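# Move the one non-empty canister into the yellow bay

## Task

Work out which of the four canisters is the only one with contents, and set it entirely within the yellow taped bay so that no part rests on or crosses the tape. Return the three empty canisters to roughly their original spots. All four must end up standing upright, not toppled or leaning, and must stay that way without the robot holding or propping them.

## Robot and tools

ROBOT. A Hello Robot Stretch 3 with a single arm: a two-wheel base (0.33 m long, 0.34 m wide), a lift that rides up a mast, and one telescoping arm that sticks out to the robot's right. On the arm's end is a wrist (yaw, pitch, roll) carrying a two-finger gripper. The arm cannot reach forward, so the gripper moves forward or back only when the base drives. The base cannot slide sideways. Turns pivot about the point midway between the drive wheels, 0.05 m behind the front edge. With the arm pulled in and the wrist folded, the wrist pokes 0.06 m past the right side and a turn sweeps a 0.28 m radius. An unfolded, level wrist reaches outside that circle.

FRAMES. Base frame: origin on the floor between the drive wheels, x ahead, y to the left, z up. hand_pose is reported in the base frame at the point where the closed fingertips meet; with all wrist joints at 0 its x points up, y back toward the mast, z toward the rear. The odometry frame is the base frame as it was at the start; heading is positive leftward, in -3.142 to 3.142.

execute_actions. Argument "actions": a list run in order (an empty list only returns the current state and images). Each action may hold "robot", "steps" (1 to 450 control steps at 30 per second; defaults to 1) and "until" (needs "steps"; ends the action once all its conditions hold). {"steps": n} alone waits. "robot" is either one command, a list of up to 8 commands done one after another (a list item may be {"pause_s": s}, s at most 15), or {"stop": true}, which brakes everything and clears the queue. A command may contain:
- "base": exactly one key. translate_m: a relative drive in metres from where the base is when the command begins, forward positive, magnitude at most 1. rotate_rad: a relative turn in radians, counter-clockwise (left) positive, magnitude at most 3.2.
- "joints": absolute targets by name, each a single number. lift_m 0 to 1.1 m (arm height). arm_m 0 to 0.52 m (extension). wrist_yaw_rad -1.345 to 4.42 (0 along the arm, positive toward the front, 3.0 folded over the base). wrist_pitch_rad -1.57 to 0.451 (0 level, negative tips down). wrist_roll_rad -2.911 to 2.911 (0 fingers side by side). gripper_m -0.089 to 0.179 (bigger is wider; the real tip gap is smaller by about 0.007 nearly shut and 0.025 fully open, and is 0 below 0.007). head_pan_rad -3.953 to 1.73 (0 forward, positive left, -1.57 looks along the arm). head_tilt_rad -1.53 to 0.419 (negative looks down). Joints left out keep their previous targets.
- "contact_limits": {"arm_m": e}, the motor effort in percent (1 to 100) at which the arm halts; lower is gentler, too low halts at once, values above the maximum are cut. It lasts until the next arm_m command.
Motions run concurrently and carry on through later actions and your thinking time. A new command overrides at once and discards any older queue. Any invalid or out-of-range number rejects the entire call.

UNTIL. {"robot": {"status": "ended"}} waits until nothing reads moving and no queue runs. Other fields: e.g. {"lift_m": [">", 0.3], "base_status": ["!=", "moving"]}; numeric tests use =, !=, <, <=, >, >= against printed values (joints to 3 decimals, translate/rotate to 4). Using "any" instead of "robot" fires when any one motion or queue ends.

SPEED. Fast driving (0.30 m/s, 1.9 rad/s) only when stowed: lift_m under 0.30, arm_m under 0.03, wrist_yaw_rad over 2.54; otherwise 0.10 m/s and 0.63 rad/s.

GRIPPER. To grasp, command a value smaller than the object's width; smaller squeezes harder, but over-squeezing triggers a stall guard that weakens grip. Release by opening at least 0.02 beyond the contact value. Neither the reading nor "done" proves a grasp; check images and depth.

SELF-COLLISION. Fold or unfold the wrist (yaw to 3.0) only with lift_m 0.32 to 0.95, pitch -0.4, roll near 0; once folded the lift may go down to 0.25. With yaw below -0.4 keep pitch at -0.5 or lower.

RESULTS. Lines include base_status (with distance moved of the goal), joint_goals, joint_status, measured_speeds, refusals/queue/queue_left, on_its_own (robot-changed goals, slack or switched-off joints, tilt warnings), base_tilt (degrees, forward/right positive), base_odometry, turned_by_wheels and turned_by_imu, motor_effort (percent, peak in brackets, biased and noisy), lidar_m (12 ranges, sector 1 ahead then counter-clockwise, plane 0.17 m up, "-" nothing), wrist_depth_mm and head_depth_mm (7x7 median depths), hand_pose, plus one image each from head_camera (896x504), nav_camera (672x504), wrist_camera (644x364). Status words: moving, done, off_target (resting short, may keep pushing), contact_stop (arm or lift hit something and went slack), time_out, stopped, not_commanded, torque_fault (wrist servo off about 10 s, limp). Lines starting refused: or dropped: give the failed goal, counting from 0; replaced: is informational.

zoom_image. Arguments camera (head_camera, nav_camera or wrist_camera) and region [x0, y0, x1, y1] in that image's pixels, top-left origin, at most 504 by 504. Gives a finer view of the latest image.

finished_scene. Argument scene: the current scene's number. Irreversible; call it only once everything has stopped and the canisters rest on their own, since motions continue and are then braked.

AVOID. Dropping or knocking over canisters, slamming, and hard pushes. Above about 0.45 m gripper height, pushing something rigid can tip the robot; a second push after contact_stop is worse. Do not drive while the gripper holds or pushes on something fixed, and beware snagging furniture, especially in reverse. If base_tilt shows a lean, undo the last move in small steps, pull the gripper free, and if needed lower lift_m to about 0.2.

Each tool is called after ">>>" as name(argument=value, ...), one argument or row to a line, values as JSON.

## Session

>>> execute_actions(
  actions=[
    {"robot":{"joints":{"head_pan_rad":-0.5,"head_tilt_rad":-1.0,"lift_m":0.4,"wrist_pitch_rad":-0.4,"gripper_m":0}},"steps":99,"until":{"robot":{"status":"ended"}}},
  ],
)

>>> execute_actions(
  actions=[
    {"robot":{"joints":{"head_pan_rad":-2.6}},"steps":99,"until":{"robot":{"status":"ended"}}},
  ],
)

Scene clock: 1.20 s.
robot.base_odometry: x=+0.000 y=+0.000 heading=+0.000 (m, m, rad; robot's odometry frame)
robot.turned_by_wheels: +0.000 (rad since the last result)
robot.turned_by_imu: +0.000 (rad since the last result)
robot.base_tilt: forward=+0.2 right=-1.9 (deg)
robot.lidar_m: 0.86 1.82 1.21 1.21 2.09 1.10 2.08 1.91 0.78 1.69 1.68 0.89
robot.head_depth_mm: 1585 1827 1785 1535 1349 1194 1102 / 1704 1945 1796 1549 1346 1201 1106 / 1834 2055 1811 1553 1359 1206 1094 / 1991 2146 1834 1538 1367 1215 1093 / 2162 2224 1349 1388 1381 1225 1101 / 2373 2272 1340 1493 1386 1229 1107 / 2511 2287 1891 1606 1394 1240 1115
robot.base_status: not_commanded
robot.joint_positions: lift_m=+0.400 arm_m=+0.000 wrist_yaw_rad=+2.908 wrist_pitch_rad=-0.419 wrist_roll_rad=+0.000 gripper_m=+0.000 head_pan_rad=-0.493 head_tilt_rad=-0.987
robot.joint_goals: lift_m=+0.400 arm_m=+0.000 wrist_yaw_rad=+2.908 wrist_pitch_rad=-0.400 wrist_roll_rad=+0.000 gripper_m=+0.000 head_pan_rad=-0.500 head_tilt_rad=-1.000
robot.joint_status: lift_m=done arm_m=not_commanded wrist_yaw_rad=not_commanded wrist_pitch_rad=done wrist_roll_rad=not_commanded gripper_m=done head_pan_rad=done head_tilt_rad=done
robot.measured_speeds: translate_m=+0.000 rotate_rad=+0.000 lift_m=+0.000 arm_m=+0.000 wrist_yaw_rad=+0.000 wrist_pitch_rad=+0.000 wrist_roll_rad=+0.000 head_pan_rad=+0.000 head_tilt_rad=+0.000
robot: refusals=0 queue=done queue_left=0
robot.motor_effort: left_wheel=+0(0) right_wheel=+1(0) lift_m=+22(23) arm_m=-1(1) wrist_yaw_rad=+0(1) wrist_pitch_rad=+9(11) wrist_roll_rad=+0(0) gripper_m=-3(79) head_pan_rad=-4(37) head_tilt_rad=-4(31) (%)
robot.hand_pose: x=+0.0308 y=+0.0735 z=+0.4126 quat_wxyz=(+0.227, +0.704, +0.066, +0.670) (m; robot's base frame)
robot.wrist_depth_mm: - - - - - - - / - - - - - - - / - - - - - - - / 920 - 909 882 908 868 868 / 742 745 749 - 716 719 713 / 636 637 602 601 612 602 588 / 560 546 - 561 521 525 515
pictures: head_camera (sideways: a quarter turn clockwise sets it upright), nav_camera (sideways: a quarter turn counterclockwise sets it upright), wrist_camera
camera_calibration (this result's frames):
head_camera: T_world_to_cam=[[-0.689912, 0.423136, -0.587347, 0.783165], [0.478911, 0.875226, 0.0679891, -0.0854309], [0.542831, -0.234381, -0.806474, 0.999185], [0, 0, 0, 1]] pos_world=[0.0388409, -0.0224244, 1.27162]
nav_camera: T_world_to_cam=[[0.703487, -0.452182, 0.548305, -0.672845], [-0.493806, -0.865839, -0.0804857, 0.152274], [0.511138, -0.214135, -0.832397, 1.03579], [0, 0, 0, 1]] pos_world=[0.0191013, 0.0493951, 1.24337]
wrist_camera: T_world_to_cam=[[0.970747, -0.239222, -0.0205682, -0.00734687], [-0.159986, -0.580571, -0.798337, 0.404333], [0.179039, 0.778274, -0.60186, 0.359238], [0, 0, 0, 1]] pos_world=[0.00750204, -0.0465991, 0.538854]
Images, in order (width x height): head_camera 896x504, nav_camera 672x504, wrist_camera 644x364.

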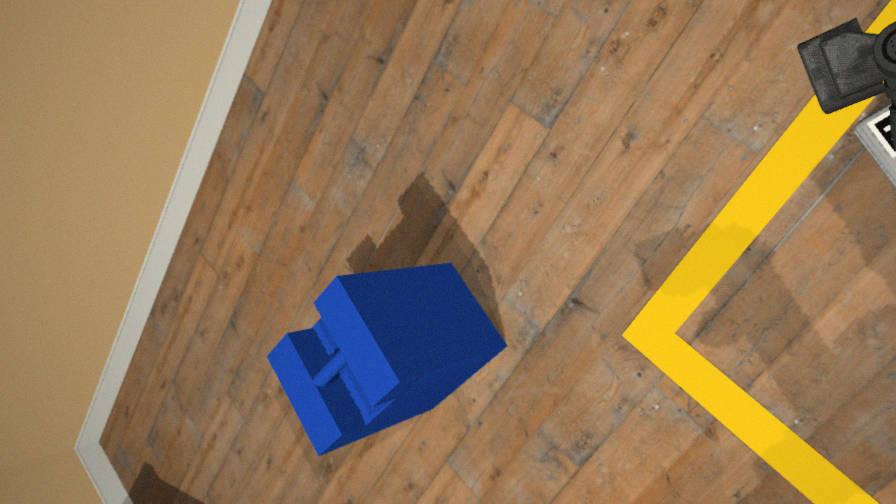

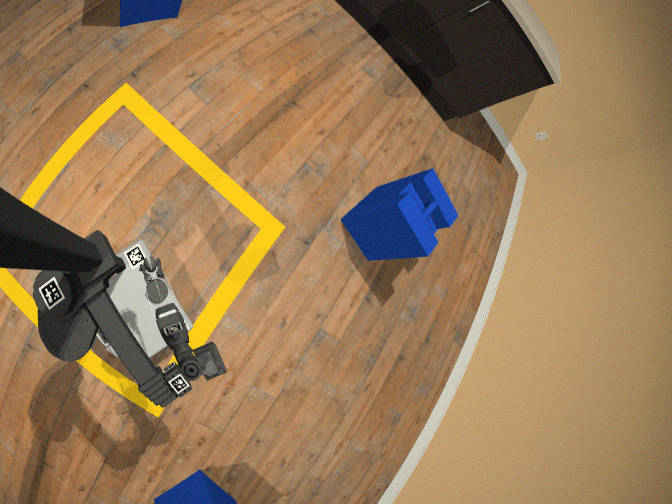

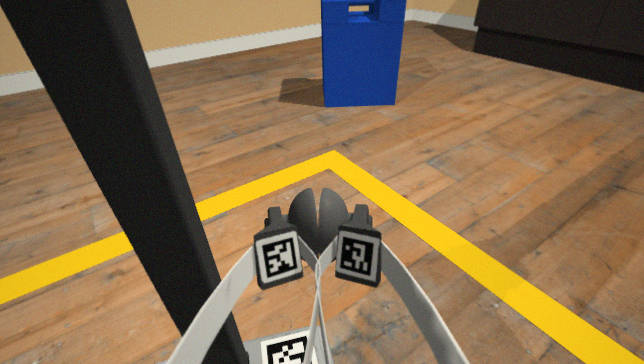

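Scene clock: 2.73 s.
robot.base_odometry: x=+0.000 y=+0.000 heading=+0.000 (m, m, rad; robot's odometry frame)
robot.turned_by_wheels: +0.000 (rad since the last result)
robot.turned_by_imu: +0.000 (rad since the last result)
robot.base_tilt: forward=+0.1 right=-1.8 (deg)
robot.lidar_m: 0.86 1.82 1.20 1.21 2.09 1.10 2.07 1.90 0.79 1.69 1.68 0.89
robot.head_depth_mm: 2073 2127 1790 1542 1342 1229 - / 2093 2161 1810 1541 1355 1223 - / 2143 2196 1814 1556 1362 1215 - / 2120 2148 1830 1571 1379 1239 - / 2199 2236 1844 1577 1380 1239 - / 2228 2251 1878 1321 1375 1229 1124 / 2258 2281 1880 1197 1346 1243 1114
robot.base_status: not_commanded
robot.joint_positions: lift_m=+0.400 arm_m=+0.000 wrist_yaw_rad=+2.908 wrist_pitch_rad=-0.419 wrist_roll_rad=+0.000 gripper_m=+0.000 head_pan_rad=-2.593 head_tilt_rad=-0.988
robot.joint_goals: lift_m=+0.400 arm_m=+0.000 wrist_yaw_rad=+2.908 wrist_pitch_rad=-0.400 wrist_roll_rad=+0.000 gripper_m=+0.000 head_pan_rad=-2.600 head_tilt_rad=-1.000
robot.joint_status: lift_m=done arm_m=not_commanded wrist_yaw_rad=not_commanded wrist_pitch_rad=done wrist_roll_rad=not_commanded gripper_m=done head_pan_rad=done head_tilt_rad=done
robot.measured_speeds: translate_m=+0.000 rotate_rad=+0.000 lift_m=+0.000 arm_m=+0.000 wrist_yaw_rad=+0.000 wrist_pitch_rad=+0.000 wrist_roll_rad=+0.000 head_pan_rad=+0.000 head_tilt_rad=+0.000
robot: refusals=0 queue=done queue_left=0
robot.motor_effort: left_wheel=+0(0) right_wheel=+0(0) lift_m=+22(22) arm_m=-1(1) wrist_yaw_rad=+0(0) wrist_pitch_rad=+9(10) wrist_roll_rad=-1(0) gripper_m=-2(3) head_pan_rad=-4(48) head_tilt_rad=-3(3) (%)
robot.hand_pose: x=+0.0308 y=+0.0735 z=+0.4126 quat_wxyz=(+0.227, +0.704, +0.066, +0.670) (m; robot's base frame)
robot.wrist_depth_mm: - - - - - - - / - - - - - - - / - - - - - - - / 952 - 932 901 895 885 863 / 753 732 779 - 744 714 703 / 638 632 588 606 609 606 590 / 548 545 - 552 530 525 514
pictures: head_camera (sideways: a quarter turn clockwise sets it upright), nav_camera (sideways: a quarter turn counterclockwise sets it upright), wrist_camera
camera_calibration (this result's frames):
head_camera: T_world_to_cam=[[0.713729, 0.382061, -0.587043, 0.774207], [0.513736, -0.85525, 0.0679861, -0.0856394], [-0.476094, -0.350109, -0.806696, 1.00569], [0, 0, 0, 1]] pos_world=[-0.0297757, -0.0169367, 1.2716]
nav_camera: T_world_to_cam=[[-0.745642, -0.379109, 0.547991, -0.663596], [-0.49811, 0.863371, -0.0804762, 0.152287], [-0.44261, -0.332966, -0.832604, 1.04187], [0, 0, 0, 1]] pos_world=[0.0421947, -0.036147, 1.24337]
wrist_camera: T_world_to_cam=[[0.970747, -0.239222, -0.0205681, -0.00734691], [-0.159986, -0.580571, -0.798337, 0.404333], [0.179039, 0.778274, -0.60186, 0.359238], [0, 0, 0, 1]] pos_world=[0.00750203, -0.0465991, 0.538854]
Images, in order (width x height): head_camera 896x504, nav_camera 672x504, wrist_camera 644x364.

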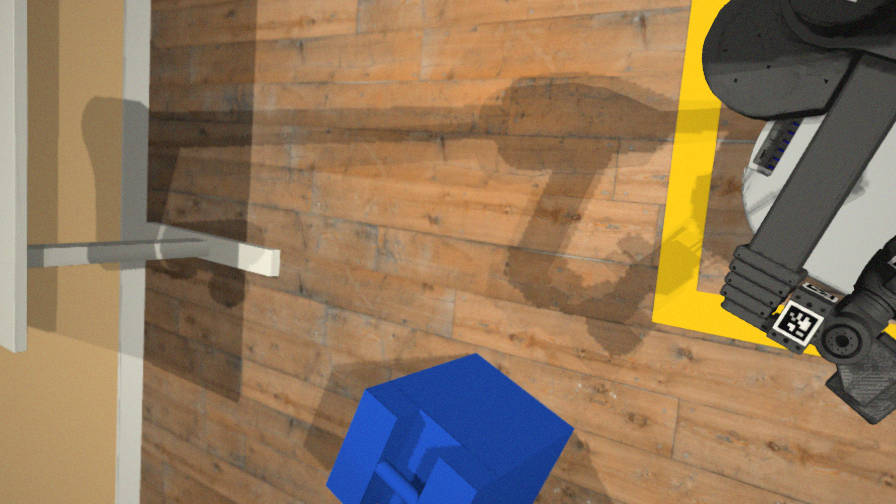

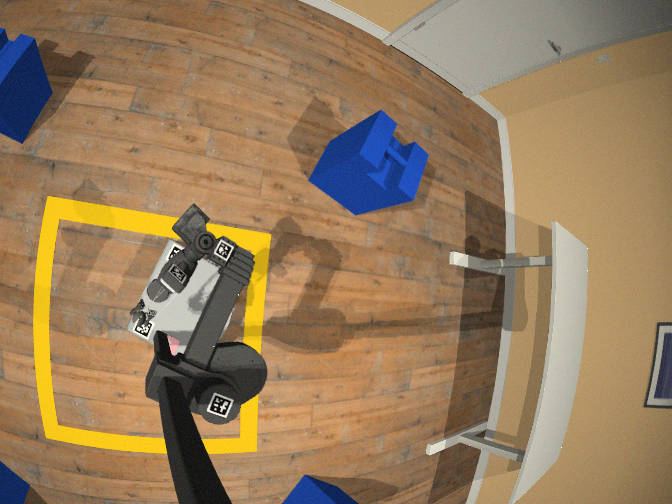

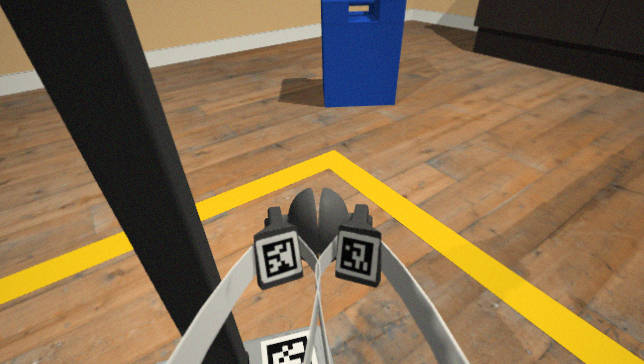

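>>> execute_actions(
  actions=[
    {"robot":[{"base":{"rotate_rad":-0.39},"joints":{"head_pan_rad":-1.57,"wrist_yaw_rad":0}},{"joints":{"lift_m":0.05,"wrist_pitch_rad":0,"arm_m":0.3}},{"joints":{"arm_m":0.43},"contact_limits":{"arm_m":20}}],"steps":400,"until":{"robot":{"status":"ended"}}},
  ],
)

>>> execute_actions(
  actions=[
    {"robot":[{"joints":{"arm_m":0.34,"wrist_yaw_rad":0}},{"base":{"rotate_rad":1.85}},{"joints":{"arm_m":0.51},"contact_limits":{"arm_m":20}}],"steps":400,"until":{"robot":{"status":"ended"}}},
  ],
)

Scene clock: 18.20 s.
robot.base_odometry: x=+0.000 y=+0.000 heading=-0.390 (m, m, rad; robot's odometry frame)
robot.turned_by_wheels: -0.390 (rad since the last result)
robot.turned_by_imu: -0.381 (rad since the last result)
robot.base_tilt: forward=+0.1 right=-1.8 (deg)
robot.lidar_m: 0.86 1.07 1.82 1.20 2.09 1.15 1.10 2.08 0.94 0.85 1.68 1.68
robot.head_depth_mm: 2315 2128 1790 1531 1342 1193 1095 / 2469 2158 1329 1486 1356 1205 1119 / 2408 2176 1320 1414 1340 1211 - / 2131 2204 1710 1505 1348 1217 1114 / 1920 2103 1844 1575 1373 1222 1106 / 1763 1999 1865 1592 1385 1233 1108 / 1638 1837 1886 1606 1395 1241 1110
robot.base_status: done (rotate_rad -0.3898 of -0.3900)
robot.joint_positions: lift_m=+0.050 arm_m=+0.430 wrist_yaw_rad=+0.001 wrist_pitch_rad=-0.021 wrist_roll_rad=+0.000 gripper_m=+0.000 head_pan_rad=-1.577 head_tilt_rad=-0.988
robot.joint_goals: lift_m=+0.050 arm_m=+0.430 wrist_yaw_rad=+0.000 wrist_pitch_rad=+0.000 wrist_roll_rad=+0.000 gripper_m=+0.000 head_pan_rad=-1.570 head_tilt_rad=-1.000
robot.joint_status: lift_m=done arm_m=done wrist_yaw_rad=done wrist_pitch_rad=done wrist_roll_rad=not_commanded gripper_m=done head_pan_rad=done head_tilt_rad=done
robot.measured_speeds: translate_m=+0.000 rotate_rad=+0.000 lift_m=+0.000 arm_m=+0.000 wrist_yaw_rad=+0.000 wrist_pitch_rad=+0.000 wrist_roll_rad=+0.000 head_pan_rad=+0.000 head_tilt_rad=+0.000
robot: refusals=0 queue=done queue_left=0
robot.motor_effort: left_wheel=+5(10) right_wheel=-2(5) lift_m=+22(21) arm_m=+2(4) wrist_yaw_rad=+0(2) wrist_pitch_rad=+10(11) wrist_roll_rad=-1(0) gripper_m=-2(2) head_pan_rad=+4(48) head_tilt_rad=-4(4) (%)
robot.contact_limits: arm_m 20 (drawing in: default 20, maximum 33; extending or still: default 26, maximum 43)
robot.hand_pose: x=-0.0212 y=-0.8303 z=+0.1595 quat_wxyz=(+0.707, +0.008, -0.707, -0.007) (m; robot's base frame)
robot.wrist_depth_mm: 829 - - 203 161 179 197 / 894 - - 213 168 185 207 / 916 - - 224 174 193 217 / 908 - 978 232 181 203 227 / 605 593 571 - 191 213 241 / 416 409 399 269 202 222 257 / 320 317 314 249 204 235 272
pictures: head_camera (sideways: a quarter turn clockwise sets it upright), nav_camera (sideways: a quarter turn counterclockwise sets it upright), wrist_camera
camera_calibration (this result's frames):
head_camera: T_world_to_cam=[[0.0514388, 0.808097, -0.586799, 0.777929], [0.997586, -0.0141343, 0.0679837, -0.0885878], [0.0466435, -0.58888, -0.806874, 1.00273], [0, 0, 0, 1]] pos_world=[0.00158732, -0.039406, 1.27159]
nav_camera: T_world_to_cam=[[-0.0707658, -0.833651, 0.547739, -0.667385], [-0.996253, 0.0316978, -0.0804685, 0.155316], [0.0497205, -0.551381, -0.832771, 1.03909], [0, 0, 0, 1]] pos_world=[0.0558421, 0.0116437, 1.24337]
wrist_camera: T_world_to_cam=[[-0.999759, -0.00239078, -0.0218238, -0.0232255], [0.0205714, 0.245214, -0.969251, 0.385912], [0.00766876, -0.969466, -0.245106, -0.592056], [0, 0, 0, 1]] pos_world=[-0.0266183, -0.668665, 0.228423]
Images, in order (width x height): head_camera 896x504, nav_camera 672x504, wrist_camera 644x364.

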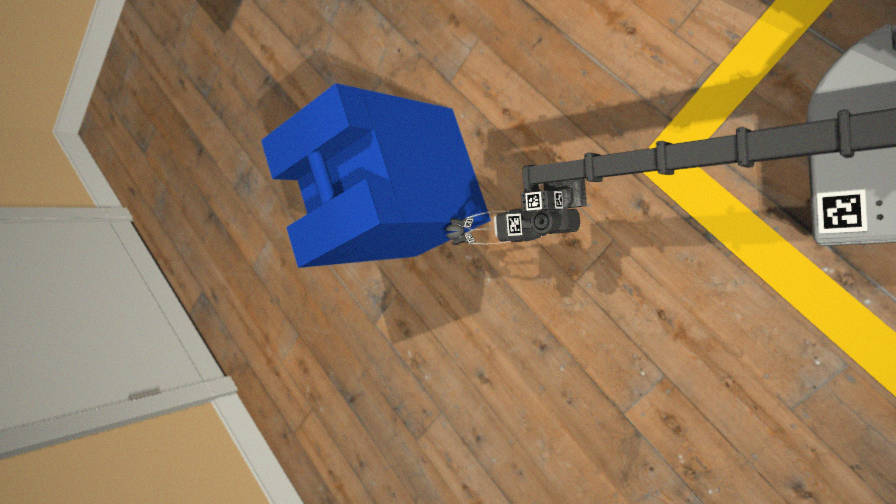

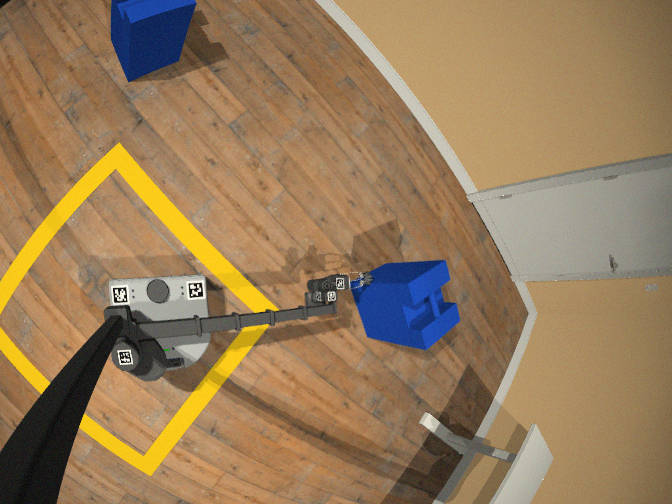

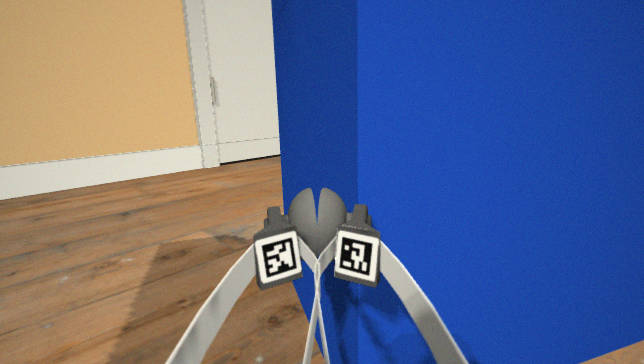

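Scene clock: 26.17 s.
robot.base_odometry: x=+0.000 y=+0.000 heading=+1.460 (m, m, rad; robot's odometry frame)
robot.turned_by_wheels: +1.850 (rad since the last result)
robot.turned_by_imu: +1.820 (rad since the last result)
robot.base_tilt: forward=+0.0 right=-1.8 (deg)
robot.lidar_m: 1.21 2.09 1.10 2.07 1.91 0.84 1.00 1.68 0.94 0.87 1.82 1.23
robot.head_depth_mm: 2043 2120 1787 1529 1348 1203 1093 / 2314 2159 1709 1488 1351 1207 1117 / 2546 2181 1285 1403 1337 1209 - / 2507 2205 1704 1569 1365 1220 1112 / 2387 2144 1844 1578 1380 1224 1103 / 1686 1940 1860 1591 1390 1228 1110 / 1596 1825 1884 1604 1406 1240 1113
robot.base_status: done (rotate_rad +1.8499 of +1.8500)
robot.joint_positions: lift_m=+0.050 arm_m=+0.510 wrist_yaw_rad=+0.000 wrist_pitch_rad=-0.021 wrist_roll_rad=+0.000 gripper_m=+0.000 head_pan_rad=-1.577 head_tilt_rad=-0.988
robot.joint_goals: lift_m=+0.050 arm_m=+0.510 wrist_yaw_rad=+0.000 wrist_pitch_rad=+0.000 wrist_roll_rad=+0.000 gripper_m=+0.000 head_pan_rad=-1.570 head_tilt_rad=-1.000
robot.joint_status: lift_m=done arm_m=done wrist_yaw_rad=done wrist_pitch_rad=done wrist_roll_rad=not_commanded gripper_m=done head_pan_rad=done head_tilt_rad=done
robot.measured_speeds: translate_m=+0.000 rotate_rad=+0.000 lift_m=+0.000 arm_m=+0.000 wrist_yaw_rad=+0.000 wrist_pitch_rad=+0.000 wrist_roll_rad=+0.000 head_pan_rad=+0.000 head_tilt_rad=+0.000
robot: refusals=0 queue=done queue_left=0
robot.motor_effort: left_wheel=-3(11) right_wheel=+2(7) lift_m=+22(22) arm_m=+2(2) wrist_yaw_rad=+0(4) wrist_pitch_rad=+11(10) wrist_roll_rad=+0(0) gripper_m=-3(2) head_pan_rad=+4(3) head_tilt_rad=-3(4) (%)
robot.contact_limits: arm_m 20 (drawing in: default 20, maximum 33; extending or still: default 26, maximum 43)
robot.hand_pose: x=-0.0214 y=-0.9103 z=+0.1595 quat_wxyz=(+0.707, +0.008, -0.707, -0.008) (m; robot's base frame)
robot.wrist_depth_mm: 837 922 - 242 120 102 111 / 858 975 - 254 124 107 116 / 920 - - 269 127 111 121 / 942 - 958 279 130 116 127 / 590 585 579 - 133 121 135 / 415 407 406 323 126 127 142 / 324 317 311 285 156 134 150
pictures: head_camera (sideways: a quarter turn clockwise sets it upright), nav_camera (sideways: a quarter turn counterclockwise sets it upright), wrist_camera
camera_calibration (this result's frames):
head_camera: T_world_to_cam=[[0.0513578, 0.808102, -0.586799, 0.777929], [0.997588, -0.0140343, 0.0679837, -0.0885878], [0.0467025, -0.588875, -0.806874, 1.00273], [0, 0, 0, 1]] pos_world=[0.00159127, -0.0394065, 1.27159]
nav_camera: T_world_to_cam=[[-0.0706822, -0.833658, 0.547739, -0.667385], [-0.996256, 0.031598, -0.0804685, 0.155316], [0.0497758, -0.551376, -0.832771, 1.03909], [0, 0, 0, 1]] pos_world=[0.055841, 0.0116487, 1.24337]
wrist_camera: T_world_to_cam=[[-0.999761, -0.0015784, -0.0218241, -0.0228851], [0.0207711, 0.245188, -0.969253, 0.405535], [0.00688088, -0.969474, -0.245096, -0.669711], [0, 0, 0, 1]] pos_world=[-0.0266948, -0.748736, 0.228424]
Images, in order (width x height): head_camera 896x504, nav_camera 672x504, wrist_camera 644x364.

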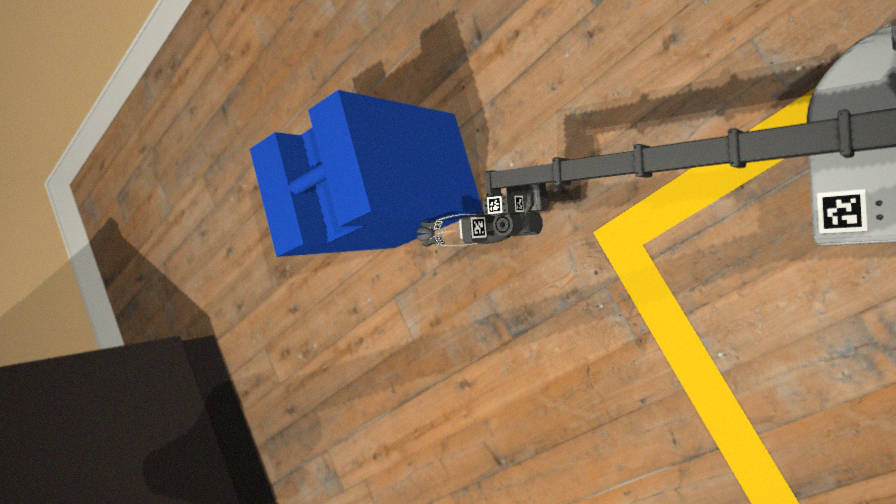

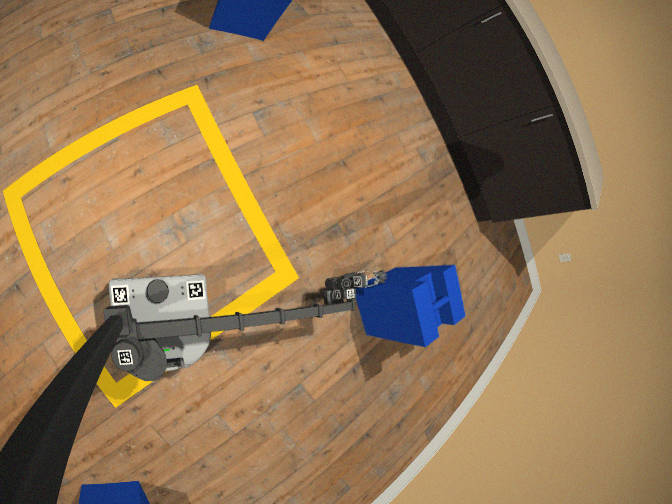

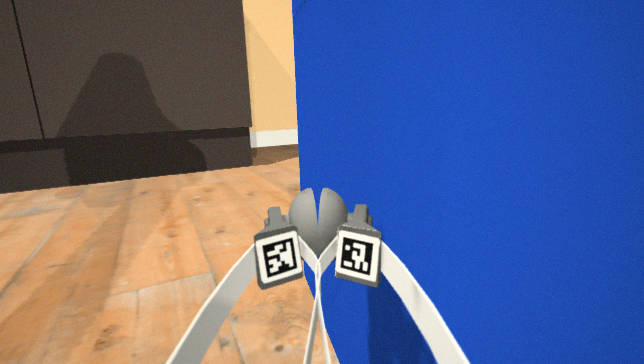

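>>> execute_actions(
  actions=[
    {"robot":{"base":{"translate_m":-0.04}},"steps":400,"until":{"robot":{"status":"ended"}}},
  ],
)

>>> execute_actions(
  actions=[
    {"robot":[{"base":{"translate_m":0.44},"joints":{"arm_m":0.3,"wrist_yaw_rad":0}},{"base":{"rotate_rad":1.3}},{"joints":{"arm_m":0.47},"contact_limits":{"arm_m":20}}],"steps":450,"until":{"robot":{"status":"ended"}}},
  ],
)

Scene clock: 33.47 s.
robot.base_odometry: x=-0.004 y=-0.040 heading=+1.461 (m, m, rad; robot's odometry frame)
robot.turned_by_wheels: +0.001 (rad since the last result)
robot.turned_by_imu: +0.003 (rad since the last result)
robot.base_tilt: forward=+0.2 right=-2.0 (deg)
robot.lidar_m: 1.25 2.13 1.11 2.08 1.88 0.81 1.00 1.64 0.95 0.87 1.84 1.27
robot.head_depth_mm: 1996 2087 1784 1533 1347 1197 1093 / 2271 2147 1801 1504 1357 1203 1118 / 2524 2187 1274 1425 1340 1210 - / 2507 2202 1370 1534 1368 1216 1110 / 2391 2167 1837 1591 1376 1228 1100 / 1714 1956 1864 1590 1390 1230 1107 / 1611 1845 1880 1603 1396 1246 1115
robot.base_status: done (translate_m -0.0400 of -0.0400)
robot.joint_positions: lift_m=+0.050 arm_m=+0.510 wrist_yaw_rad=+0.057 wrist_pitch_rad=-0.021 wrist_roll_rad=+0.000 gripper_m=+0.000 head_pan_rad=-1.577 head_tilt_rad=-0.988
robot.joint_goals: lift_m=+0.050 arm_m=+0.510 wrist_yaw_rad=+0.000 wrist_pitch_rad=+0.000 wrist_roll_rad=+0.000 gripper_m=+0.000 head_pan_rad=-1.570 head_tilt_rad=-1.000
robot.joint_status: lift_m=done arm_m=done wrist_yaw_rad=done wrist_pitch_rad=done wrist_roll_rad=not_commanded gripper_m=done head_pan_rad=done head_tilt_rad=done
robot.measured_speeds: translate_m=+0.000 rotate_rad=+0.000 lift_m=+0.000 arm_m=+0.000 wrist_yaw_rad=+0.000 wrist_pitch_rad=+0.000 wrist_roll_rad=+0.000 head_pan_rad=+0.000 head_tilt_rad=+0.000
robot: refusals=0 queue=done queue_left=0
robot.on_its_own: left_wheel is at rest, and its effort (+24) is outside its rest range (-18 to +18); right_wheel is at rest, and its effort (-20) is outside its rest range (-18 to +18); wrist_yaw_rad is at rest, and its effort (-52) is outside its rest range (-12 to +12)
robot.motor_effort: left_wheel=+24(32) right_wheel=-20(26) lift_m=+22(22) arm_m=+3(2) wrist_yaw_rad=-52(59) wrist_pitch_rad=+10(11) wrist_roll_rad=-1(0) gripper_m=-7(7) head_pan_rad=+3(4) head_tilt_rad=-4(3) (%)
robot.contact_limits: arm_m 20 (drawing in: default 20, maximum 33; extending or still: default 26, maximum 43)
robot.hand_pose: x=-0.0070 y=-0.9099 z=+0.1595 quat_wxyz=(+0.707, +0.028, -0.706, +0.012) (m; robot's base frame)
robot.wrist_depth_mm: 910 954 - 214 101 104 111 / 900 - - 225 105 108 116 / 929 - - 241 109 112 121 / 935 - 962 232 112 117 128 / 597 596 581 - 117 124 133 / 421 414 394 296 121 129 141 / 325 317 312 284 129 135 148
pictures: head_camera (sideways: a quarter turn clockwise sets it upright), nav_camera (sideways: a quarter turn counterclockwise sets it upright), wrist_camera
camera_calibration (this result's frames):
head_camera: T_world_to_cam=[[0.0512715, 0.808108, -0.586799, 0.777929], [0.997589, -0.0139277, 0.0679837, -0.0885878], [0.0467654, -0.58887, -0.806874, 1.00273], [0, 0, 0, 1]] pos_world=[0.00159548, -0.0394069, 1.27159]
nav_camera: T_world_to_cam=[[-0.0705932, -0.833666, 0.547739, -0.667385], [-0.99626, 0.0314916, -0.0804685, 0.155316], [0.0498347, -0.55137, -0.832771, 1.03909], [0, 0, 0, 1]] pos_world=[0.0558397, 0.0116541, 1.24337]
wrist_camera: T_world_to_cam=[[-0.998083, -0.057911, -0.0218328, -0.0597256], [0.00693049, 0.245969, -0.969253, 0.405752], [0.0615006, -0.967546, -0.245096, -0.667284], [0, 0, 0, 1]] pos_world=[-0.0213849, -0.748889, 0.228423]
Images, in order (width x height): head_camera 896x504, nav_camera 672x504, wrist_camera 644x364.

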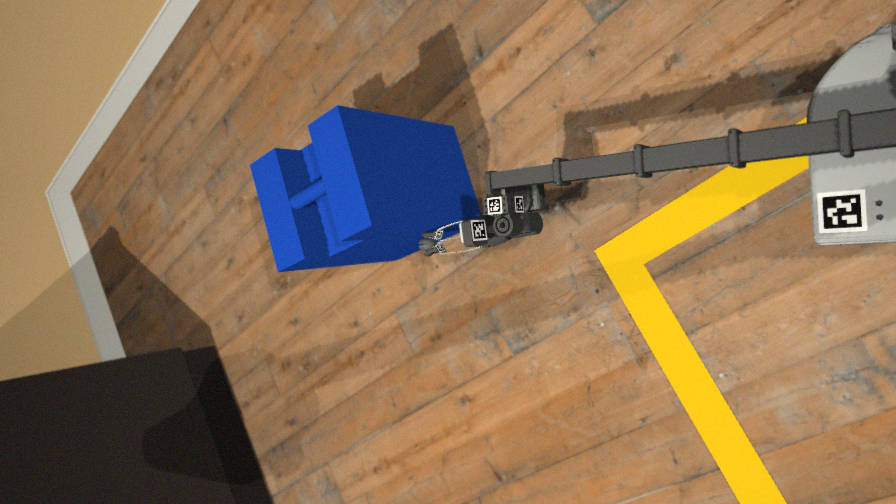

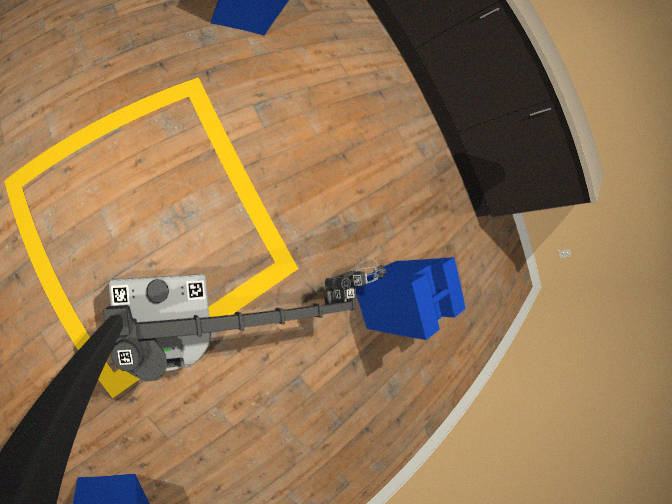

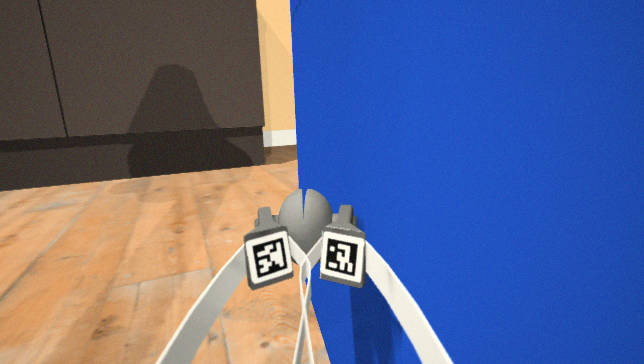

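Scene clock: 38.90 s.
robot.base_odometry: x=+0.044 y=+0.398 heading=+1.460 (m, m, rad; robot's odometry frame)
robot.turned_by_wheels: -0.001 (rad since the last result)
robot.turned_by_imu: -0.002 (rad since the last result)
robot.base_tilt: forward=+0.1 right=-1.8 (deg)
robot.lidar_m: 0.81 1.74 1.02 1.00 2.23 1.24 1.23 2.04 0.99 1.68 1.64 0.82
robot.head_depth_mm: 2404 2132 1343 1460 1351 1198 1093 / 2550 2167 1796 1543 1355 1208 - / 2458 2176 1819 1556 1389 1202 - / 1686 2024 1834 1565 1372 1222 1113 / 1593 1842 1846 1572 1372 1228 1101 / 1513 1737 1865 1588 1388 1230 1110 / 1445 1637 1845 1601 1395 1240 1112
robot.base_status: done (translate_m +0.4400 of +0.4400)
robot.joint_positions: lift_m=+0.050 arm_m=+0.300 wrist_yaw_rad=+0.072 wrist_pitch_rad=-0.021 wrist_roll_rad=+0.000 gripper_m=+0.000 head_pan_rad=-1.577 head_tilt_rad=-0.988
robot.joint_goals: lift_m=+0.050 arm_m=+0.300 wrist_yaw_rad=+0.071 wrist_pitch_rad=+0.000 wrist_roll_rad=+0.000 gripper_m=+0.000 head_pan_rad=-1.570 head_tilt_rad=-1.000
robot.joint_status: lift_m=done arm_m=done wrist_yaw_rad=off_target wrist_pitch_rad=done wrist_roll_rad=not_commanded gripper_m=done head_pan_rad=done head_tilt_rad=done
robot.measured_speeds: translate_m=+0.000 rotate_rad=+0.000 lift_m=+0.000 arm_m=+0.000 wrist_yaw_rad=+0.000 wrist_pitch_rad=+0.000 wrist_roll_rad=+0.000 head_pan_rad=+0.000 head_tilt_rad=+0.000
robot: refusals=0 queue=dropped queue_left=0
robot.on_its_own: wrist_yaw_rad is held at +0.071, not at your +0.000, by its stall guard, which is not easing now
robot.motor_effort: left_wheel=-4(30) right_wheel=+2(17) lift_m=+22(22) arm_m=-3(5) wrist_yaw_rad=+0(51) wrist_pitch_rad=+10(10) wrist_roll_rad=+0(1) gripper_m=-2(6) head_pan_rad=+3(4) head_tilt_rad=-2(4) (%)
robot.hand_pose: x=-0.0031 y=-0.7003 z=+0.1595 quat_wxyz=(+0.707, +0.033, -0.706, +0.018) (m; robot's base frame)
robot.wrist_depth_mm: 841 940 - - - - 489 / 882 989 - - - - 487 / 923 - - - - - 499 / 927 - 996 - 898 885 503 / 596 595 581 - 552 535 496 / 423 417 407 380 395 385 385 / 322 315 313 312 306 301 301
pictures: head_camera (sideways: a quarter turn clockwise sets it upright), nav_camera (sideways: a quarter turn counterclockwise sets it upright), wrist_camera
dropped: robot: command 0 of its queue: wrist_yaw_rad: off_target
camera_calibration (this result's frames):
head_camera: T_world_to_cam=[[0.0512637, 0.808108, -0.586799, 0.777929], [0.997589, -0.0139181, 0.0679837, -0.0885878], [0.0467711, -0.588869, -0.806874, 1.00273], [0, 0, 0, 1]] pos_world=[0.00159586, -0.039407, 1.27159]
nav_camera: T_world_to_cam=[[-0.0705851, -0.833667, 0.547739, -0.667385], [-0.99626, 0.031482, -0.0804685, 0.155316], [0.04984, -0.55137, -0.832771, 1.03909], [0, 0, 0, 1]] pos_world=[0.0558396, 0.0116545, 1.24337]
wrist_camera: T_world_to_cam=[[-0.997099, -0.0728902, -0.02191, -0.0542355], [0.00331232, 0.246037, -0.969255, 0.354201], [0.0760399, -0.966516, -0.245082, -0.463922], [0, 0, 0, 1]] pos_world=[-0.0199748, -0.539488, 0.228424]
Images, in order (width x height): head_camera 896x504, nav_camera 672x504, wrist_camera 644x364.

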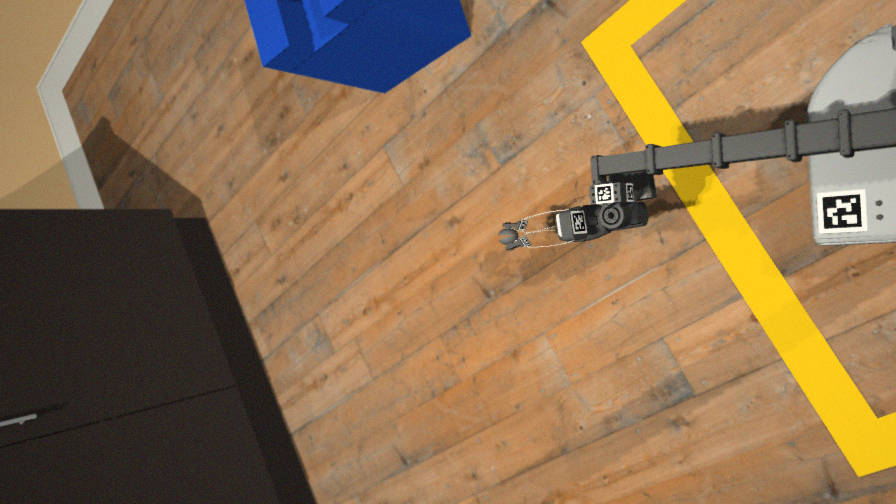

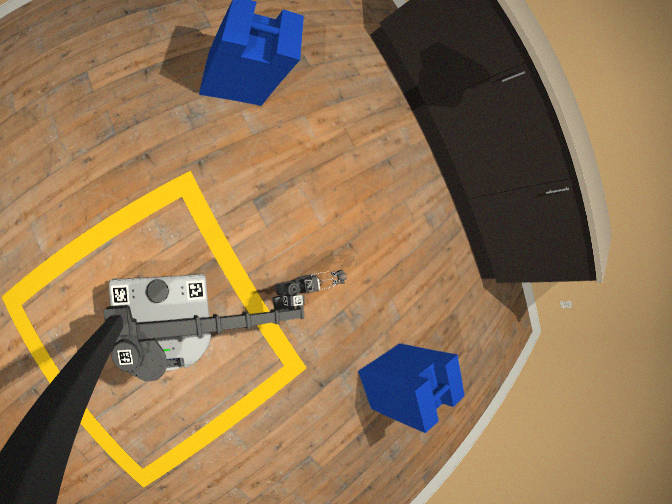

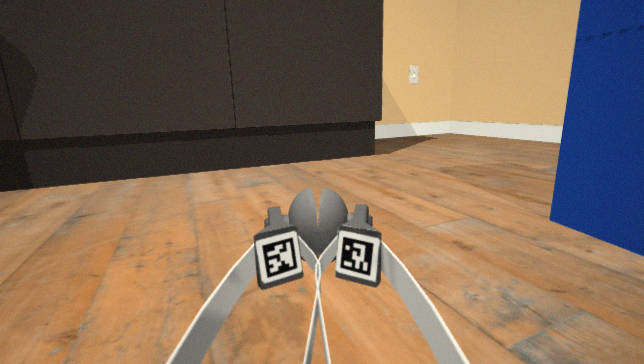

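>>> execute_actions(
  actions=[
    {"robot":[{"base":{"rotate_rad":-1.6},"joints":{"arm_m":0,"lift_m":0.34,"wrist_pitch_rad":-0.4,"head_pan_rad":0,"head_tilt_rad":-1.1}},{"joints":{"wrist_yaw_rad":3},"base":{"translate_m":0.3}},{"joints":{"lift_m":0.27},"base":{"translate_m":0.1}},{"base":{"translate_m":1}},{"base":{"rotate_rad":-1.39}},{"base":{"translate_m":0.65}},{"base":{"rotate_rad":-2.07}},{"joints":{"lift_m":0.45},"base":{"translate_m":0.1}}],"steps":450,"until":{"robot":{"status":"ended"}}},
    {"steps":450,"until":{"robot":{"status":"ended"}}},
  ],
)

Scene clock: 76.20 s.
robot.base_odometry: x=+1.368 y=-0.403 heading=+2.684 (m, m, rad; robot's odometry frame)
robot.turned_by_wheels: -5.060 (rad since the last result)
robot.turned_by_imu: -4.961 (rad since the last result)
robot.base_tilt: forward=+0.1 right=-1.9 (deg)
robot.lidar_m: 0.20 0.21 1.69 0.95 0.81 0.81 0.93 1.30 0.70 0.78 1.35 0.29
robot.head_depth_mm: 2170 1860 1618 1433 1287 1173 1104 / 2193 1871 1626 1443 1293 1178 1095 / 2214 1893 1639 1453 921 1167 1106 / 2234 1914 1654 1465 950 1089 1118 / 2263 1918 1669 1472 962 1197 1106 / 2293 1946 1676 1488 1331 1204 1102 / 2299 1959 1702 1495 1335 1210 1107
robot.base_status: done (translate_m +0.1000 of +0.1000)
robot.joint_positions: lift_m=+0.450 arm_m=+0.000 wrist_yaw_rad=+3.000 wrist_pitch_rad=-0.416 wrist_roll_rad=+0.000 gripper_m=+0.000 head_pan_rad=-0.007 head_tilt_rad=-1.088
robot.joint_goals: lift_m=+0.450 arm_m=+0.000 wrist_yaw_rad=+3.000 wrist_pitch_rad=-0.400 wrist_roll_rad=+0.000 gripper_m=+0.000 head_pan_rad=+0.000 head_tilt_rad=-1.100
robot.joint_status: lift_m=done arm_m=done wrist_yaw_rad=done wrist_pitch_rad=done wrist_roll_rad=not_commanded gripper_m=done head_pan_rad=done head_tilt_rad=done
robot.measured_speeds: translate_m=+0.000 rotate_rad=+0.000 lift_m=+0.000 arm_m=+0.000 wrist_yaw_rad=+0.000 wrist_pitch_rad=+0.000 wrist_roll_rad=+0.000 head_pan_rad=+0.000 head_tilt_rad=+0.000
robot: refusals=0 queue=done queue_left=0
robot.motor_effort: left_wheel=+4(17) right_wheel=-1(6) lift_m=+30(31) arm_m=-4(3) wrist_yaw_rad=+0(3) wrist_pitch_rad=+8(11) wrist_roll_rad=+0(1) gripper_m=-2(2) head_pan_rad=+4(45) head_tilt_rad=-4(12) (%)
robot.hand_pose: x=+0.0105 y=+0.0771 z=+0.4629 quat_wxyz=(+0.195, +0.700, +0.097, +0.680) (m; robot's base frame)
robot.wrist_depth_mm: 618 - 948 - - - - / 636 - - - - - - / 672 774 - - - - - / 700 818 980 - 952 952 940 / 713 787 - - 772 778 758 / 676 690 - 661 669 653 278 / 597 595 - 603 581 564 224
pictures: head_camera (sideways: a quarter turn clockwise sets it upright), nav_camera (sideways: a quarter turn counterclockwise sets it upright), wrist_camera
camera_calibration (this result's frames):
head_camera: T_world_to_cam=[[-0.862474, 0.0520675, -0.503416, 0.674878], [0.021196, 0.997537, 0.0668598, -0.0811597], [0.505658, 0.0469944, -0.861453, 1.07088], [0, 0, 0, 1]] pos_world=[0.0422861, -0.0045047, 1.26768]
nav_camera: T_world_to_cam=[[0.884006, -0.0713766, 0.461994, -0.561514], [-0.0399145, -0.99619, -0.0775334, 0.145651], [0.465768, 0.0500997, -0.883487, 1.10247], [0, 0, 0, 1]] pos_world=[-0.0112988, 0.049784, 1.24472]
wrist_camera: T_world_to_cam=[[0.988643, -0.148855, -0.0206691, 0.00708941], [-0.105663, -0.590699, -0.799944, 0.444212], [0.106867, 0.793043, -0.599719, 0.388923], [0, 0, 0, 1]] pos_world=[-0.00163515, -0.0449821, 0.588736]
Images, in order (width x height): head_camera 896x504, nav_camera 672x504, wrist_camera 644x364.

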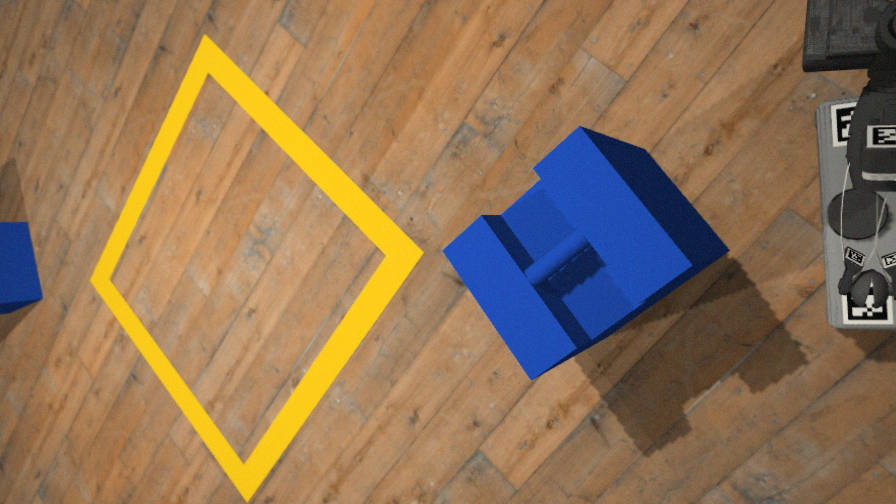

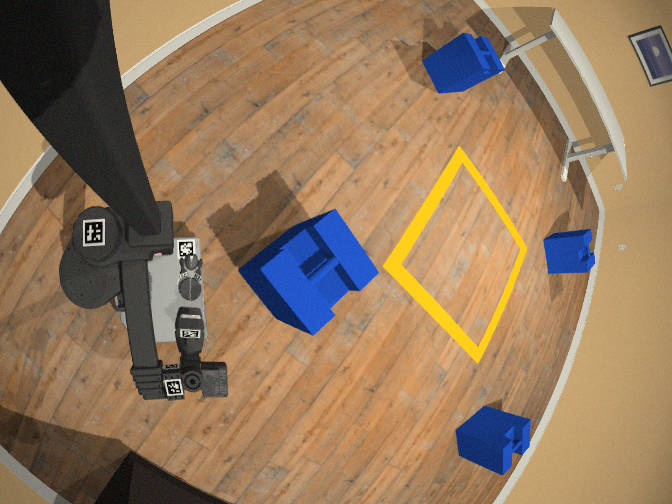

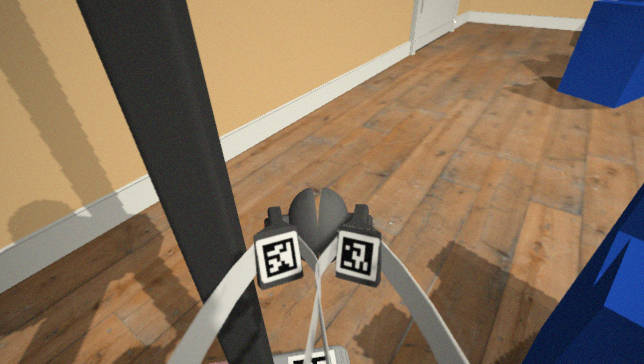

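>>> execute_actions(
  actions=[
    {"robot":[{"base":{"rotate_rad":0.14}},{"base":{"translate_m":1}},{"base":{"translate_m":0.3}},{"base":{"translate_m":-0.06}}],"steps":450,"until":{"robot":{"status":"ended"}}},
    {"steps":450,"until":{"robot":{"status":"ended"}}},
  ],
)

Scene clock: 96.37 s.
robot.base_odometry: x=+0.190 y=-0.015 heading=+2.824 (m, m, rad; robot's odometry frame)
robot.turned_by_wheels: +0.140 (rad since the last result)
robot.turned_by_imu: +0.143 (rad since the last result)
robot.base_tilt: forward=+0.1 right=-1.9 (deg)
robot.lidar_m: - 2.05 0.90 1.05 1.58 1.59 1.98 1.66 1.68 1.21 0.16 0.15
robot.head_depth_mm: 2169 1554 1622 1435 1286 1167 1106 / 2194 1489 1631 1440 934 830 1098 / 2221 1804 1646 1452 922 824 1099 / 2239 1901 1651 1463 1275 1142 1112 / 2260 1913 1667 1479 1320 1194 1110 / 2174 1930 1680 1482 1328 1201 1101 / 2280 1956 1690 1495 1332 1208 1102
robot.base_status: done (translate_m -0.0600 of -0.0600)
robot.joint_positions: lift_m=+0.450 arm_m=+0.000 wrist_yaw_rad=+3.000 wrist_pitch_rad=-0.416 wrist_roll_rad=+0.000 gripper_m=+0.000 head_pan_rad=-0.006 head_tilt_rad=-1.088
robot.joint_goals: lift_m=+0.450 arm_m=+0.000 wrist_yaw_rad=+3.000 wrist_pitch_rad=-0.400 wrist_roll_rad=+0.000 gripper_m=+0.000 head_pan_rad=+0.000 head_tilt_rad=-1.100
robot.joint_status: lift_m=done arm_m=done wrist_yaw_rad=done wrist_pitch_rad=done wrist_roll_rad=not_commanded gripper_m=done head_pan_rad=done head_tilt_rad=done
robot.measured_speeds: translate_m=+0.000 rotate_rad=+0.000 lift_m=+0.000 arm_m=+0.000 wrist_yaw_rad=+0.000 wrist_pitch_rad=+0.000 wrist_roll_rad=+0.000 head_pan_rad=+0.000 head_tilt_rad=+0.000
robot: refusals=0 queue=done queue_left=0
robot.motor_effort: left_wheel=-3(24) right_wheel=+3(23) lift_m=+29(30) arm_m=-4(3) wrist_yaw_rad=+0(0) wrist_pitch_rad=+8(9) wrist_roll_rad=+0(1) gripper_m=-1(2) head_pan_rad=+3(4) head_tilt_rad=-3(4) (%)
robot.hand_pose: x=+0.0105 y=+0.0771 z=+0.4629 quat_wxyz=(+0.195, +0.700, +0.097, +0.680) (m; robot's base frame)
robot.wrist_depth_mm: - - - - - - - / - - - - 967 - - / - - - - - - - / - - 973 - 985 944 943 / 818 803 - - 804 779 756 / 679 679 - 646 663 684 656 / 595 601 - 602 579 576 196
pictures: head_camera (sideways: a quarter turn clockwise sets it upright), nav_camera (sideways: a quarter turn counterclockwise sets it upright), wrist_camera
camera_calibration (this result's frames):
head_camera: T_world_to_cam=[[-0.862881, 0.0519164, -0.502734, 0.673992], [0.0210712, 0.997541, 0.0668482, -0.0811438], [0.504968, 0.0470888, -0.861853, 1.0714], [0, 0, 0, 1]] pos_world=[0.0422599, -0.00449808, 1.26765]
nav_camera: T_world_to_cam=[[0.884384, -0.0712215, 0.461295, -0.560605], [-0.0397984, -0.996197, -0.077507, 0.145616], [0.465061, 0.0501872, -0.883855, 1.10295], [0, 0, 0, 1]] pos_world=[-0.0113529, 0.0497812, 1.24474]
wrist_camera: T_world_to_cam=[[0.98866, -0.148744, -0.0206682, 0.00710877], [-0.105606, -0.590789, -0.799884, 0.444216], [0.106767, 0.792996, -0.599798, 0.38898], [0, 0, 0, 1]] pos_world=[-0.00164665, -0.0449644, 0.588778]
Images, in order (width x height): head_camera 896x504, nav_camera 672x504, wrist_camera 644x364.

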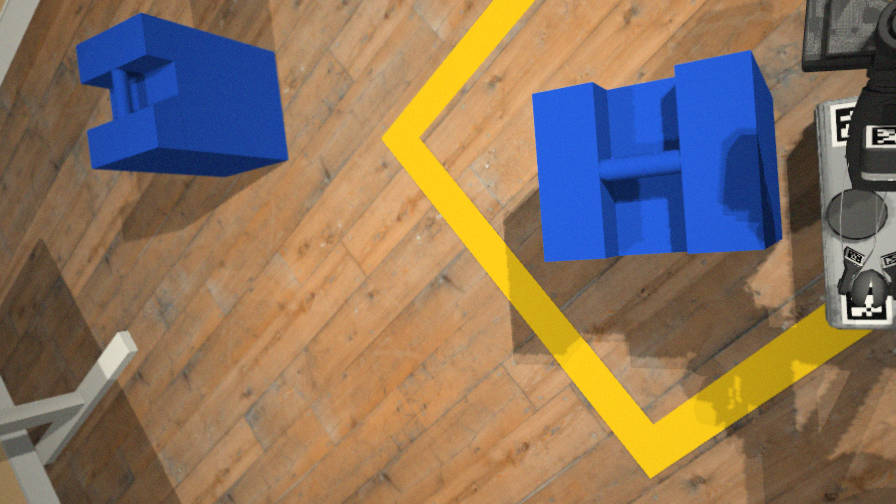

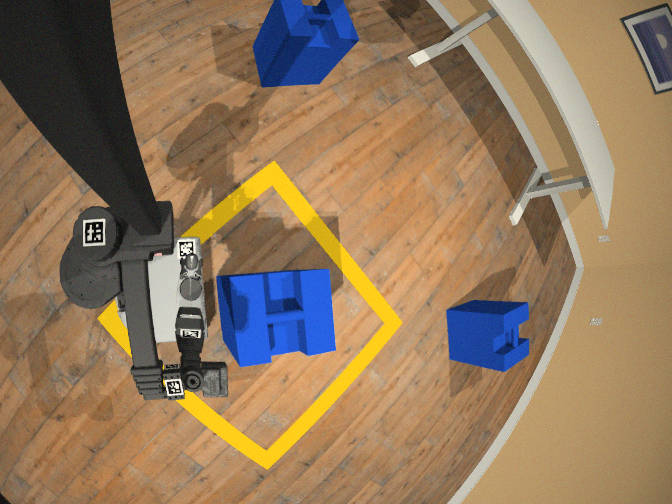

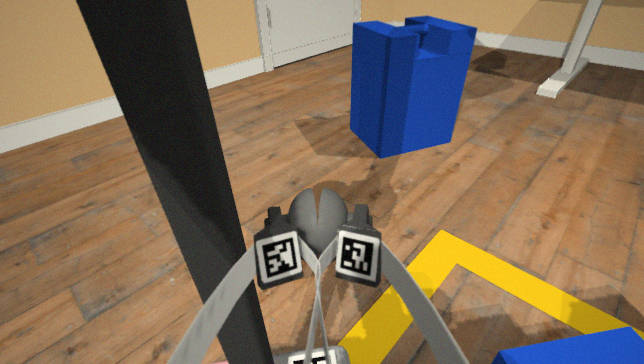

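>>> finished_scene(
  scene=2,
)

The scene is finished: the task was done.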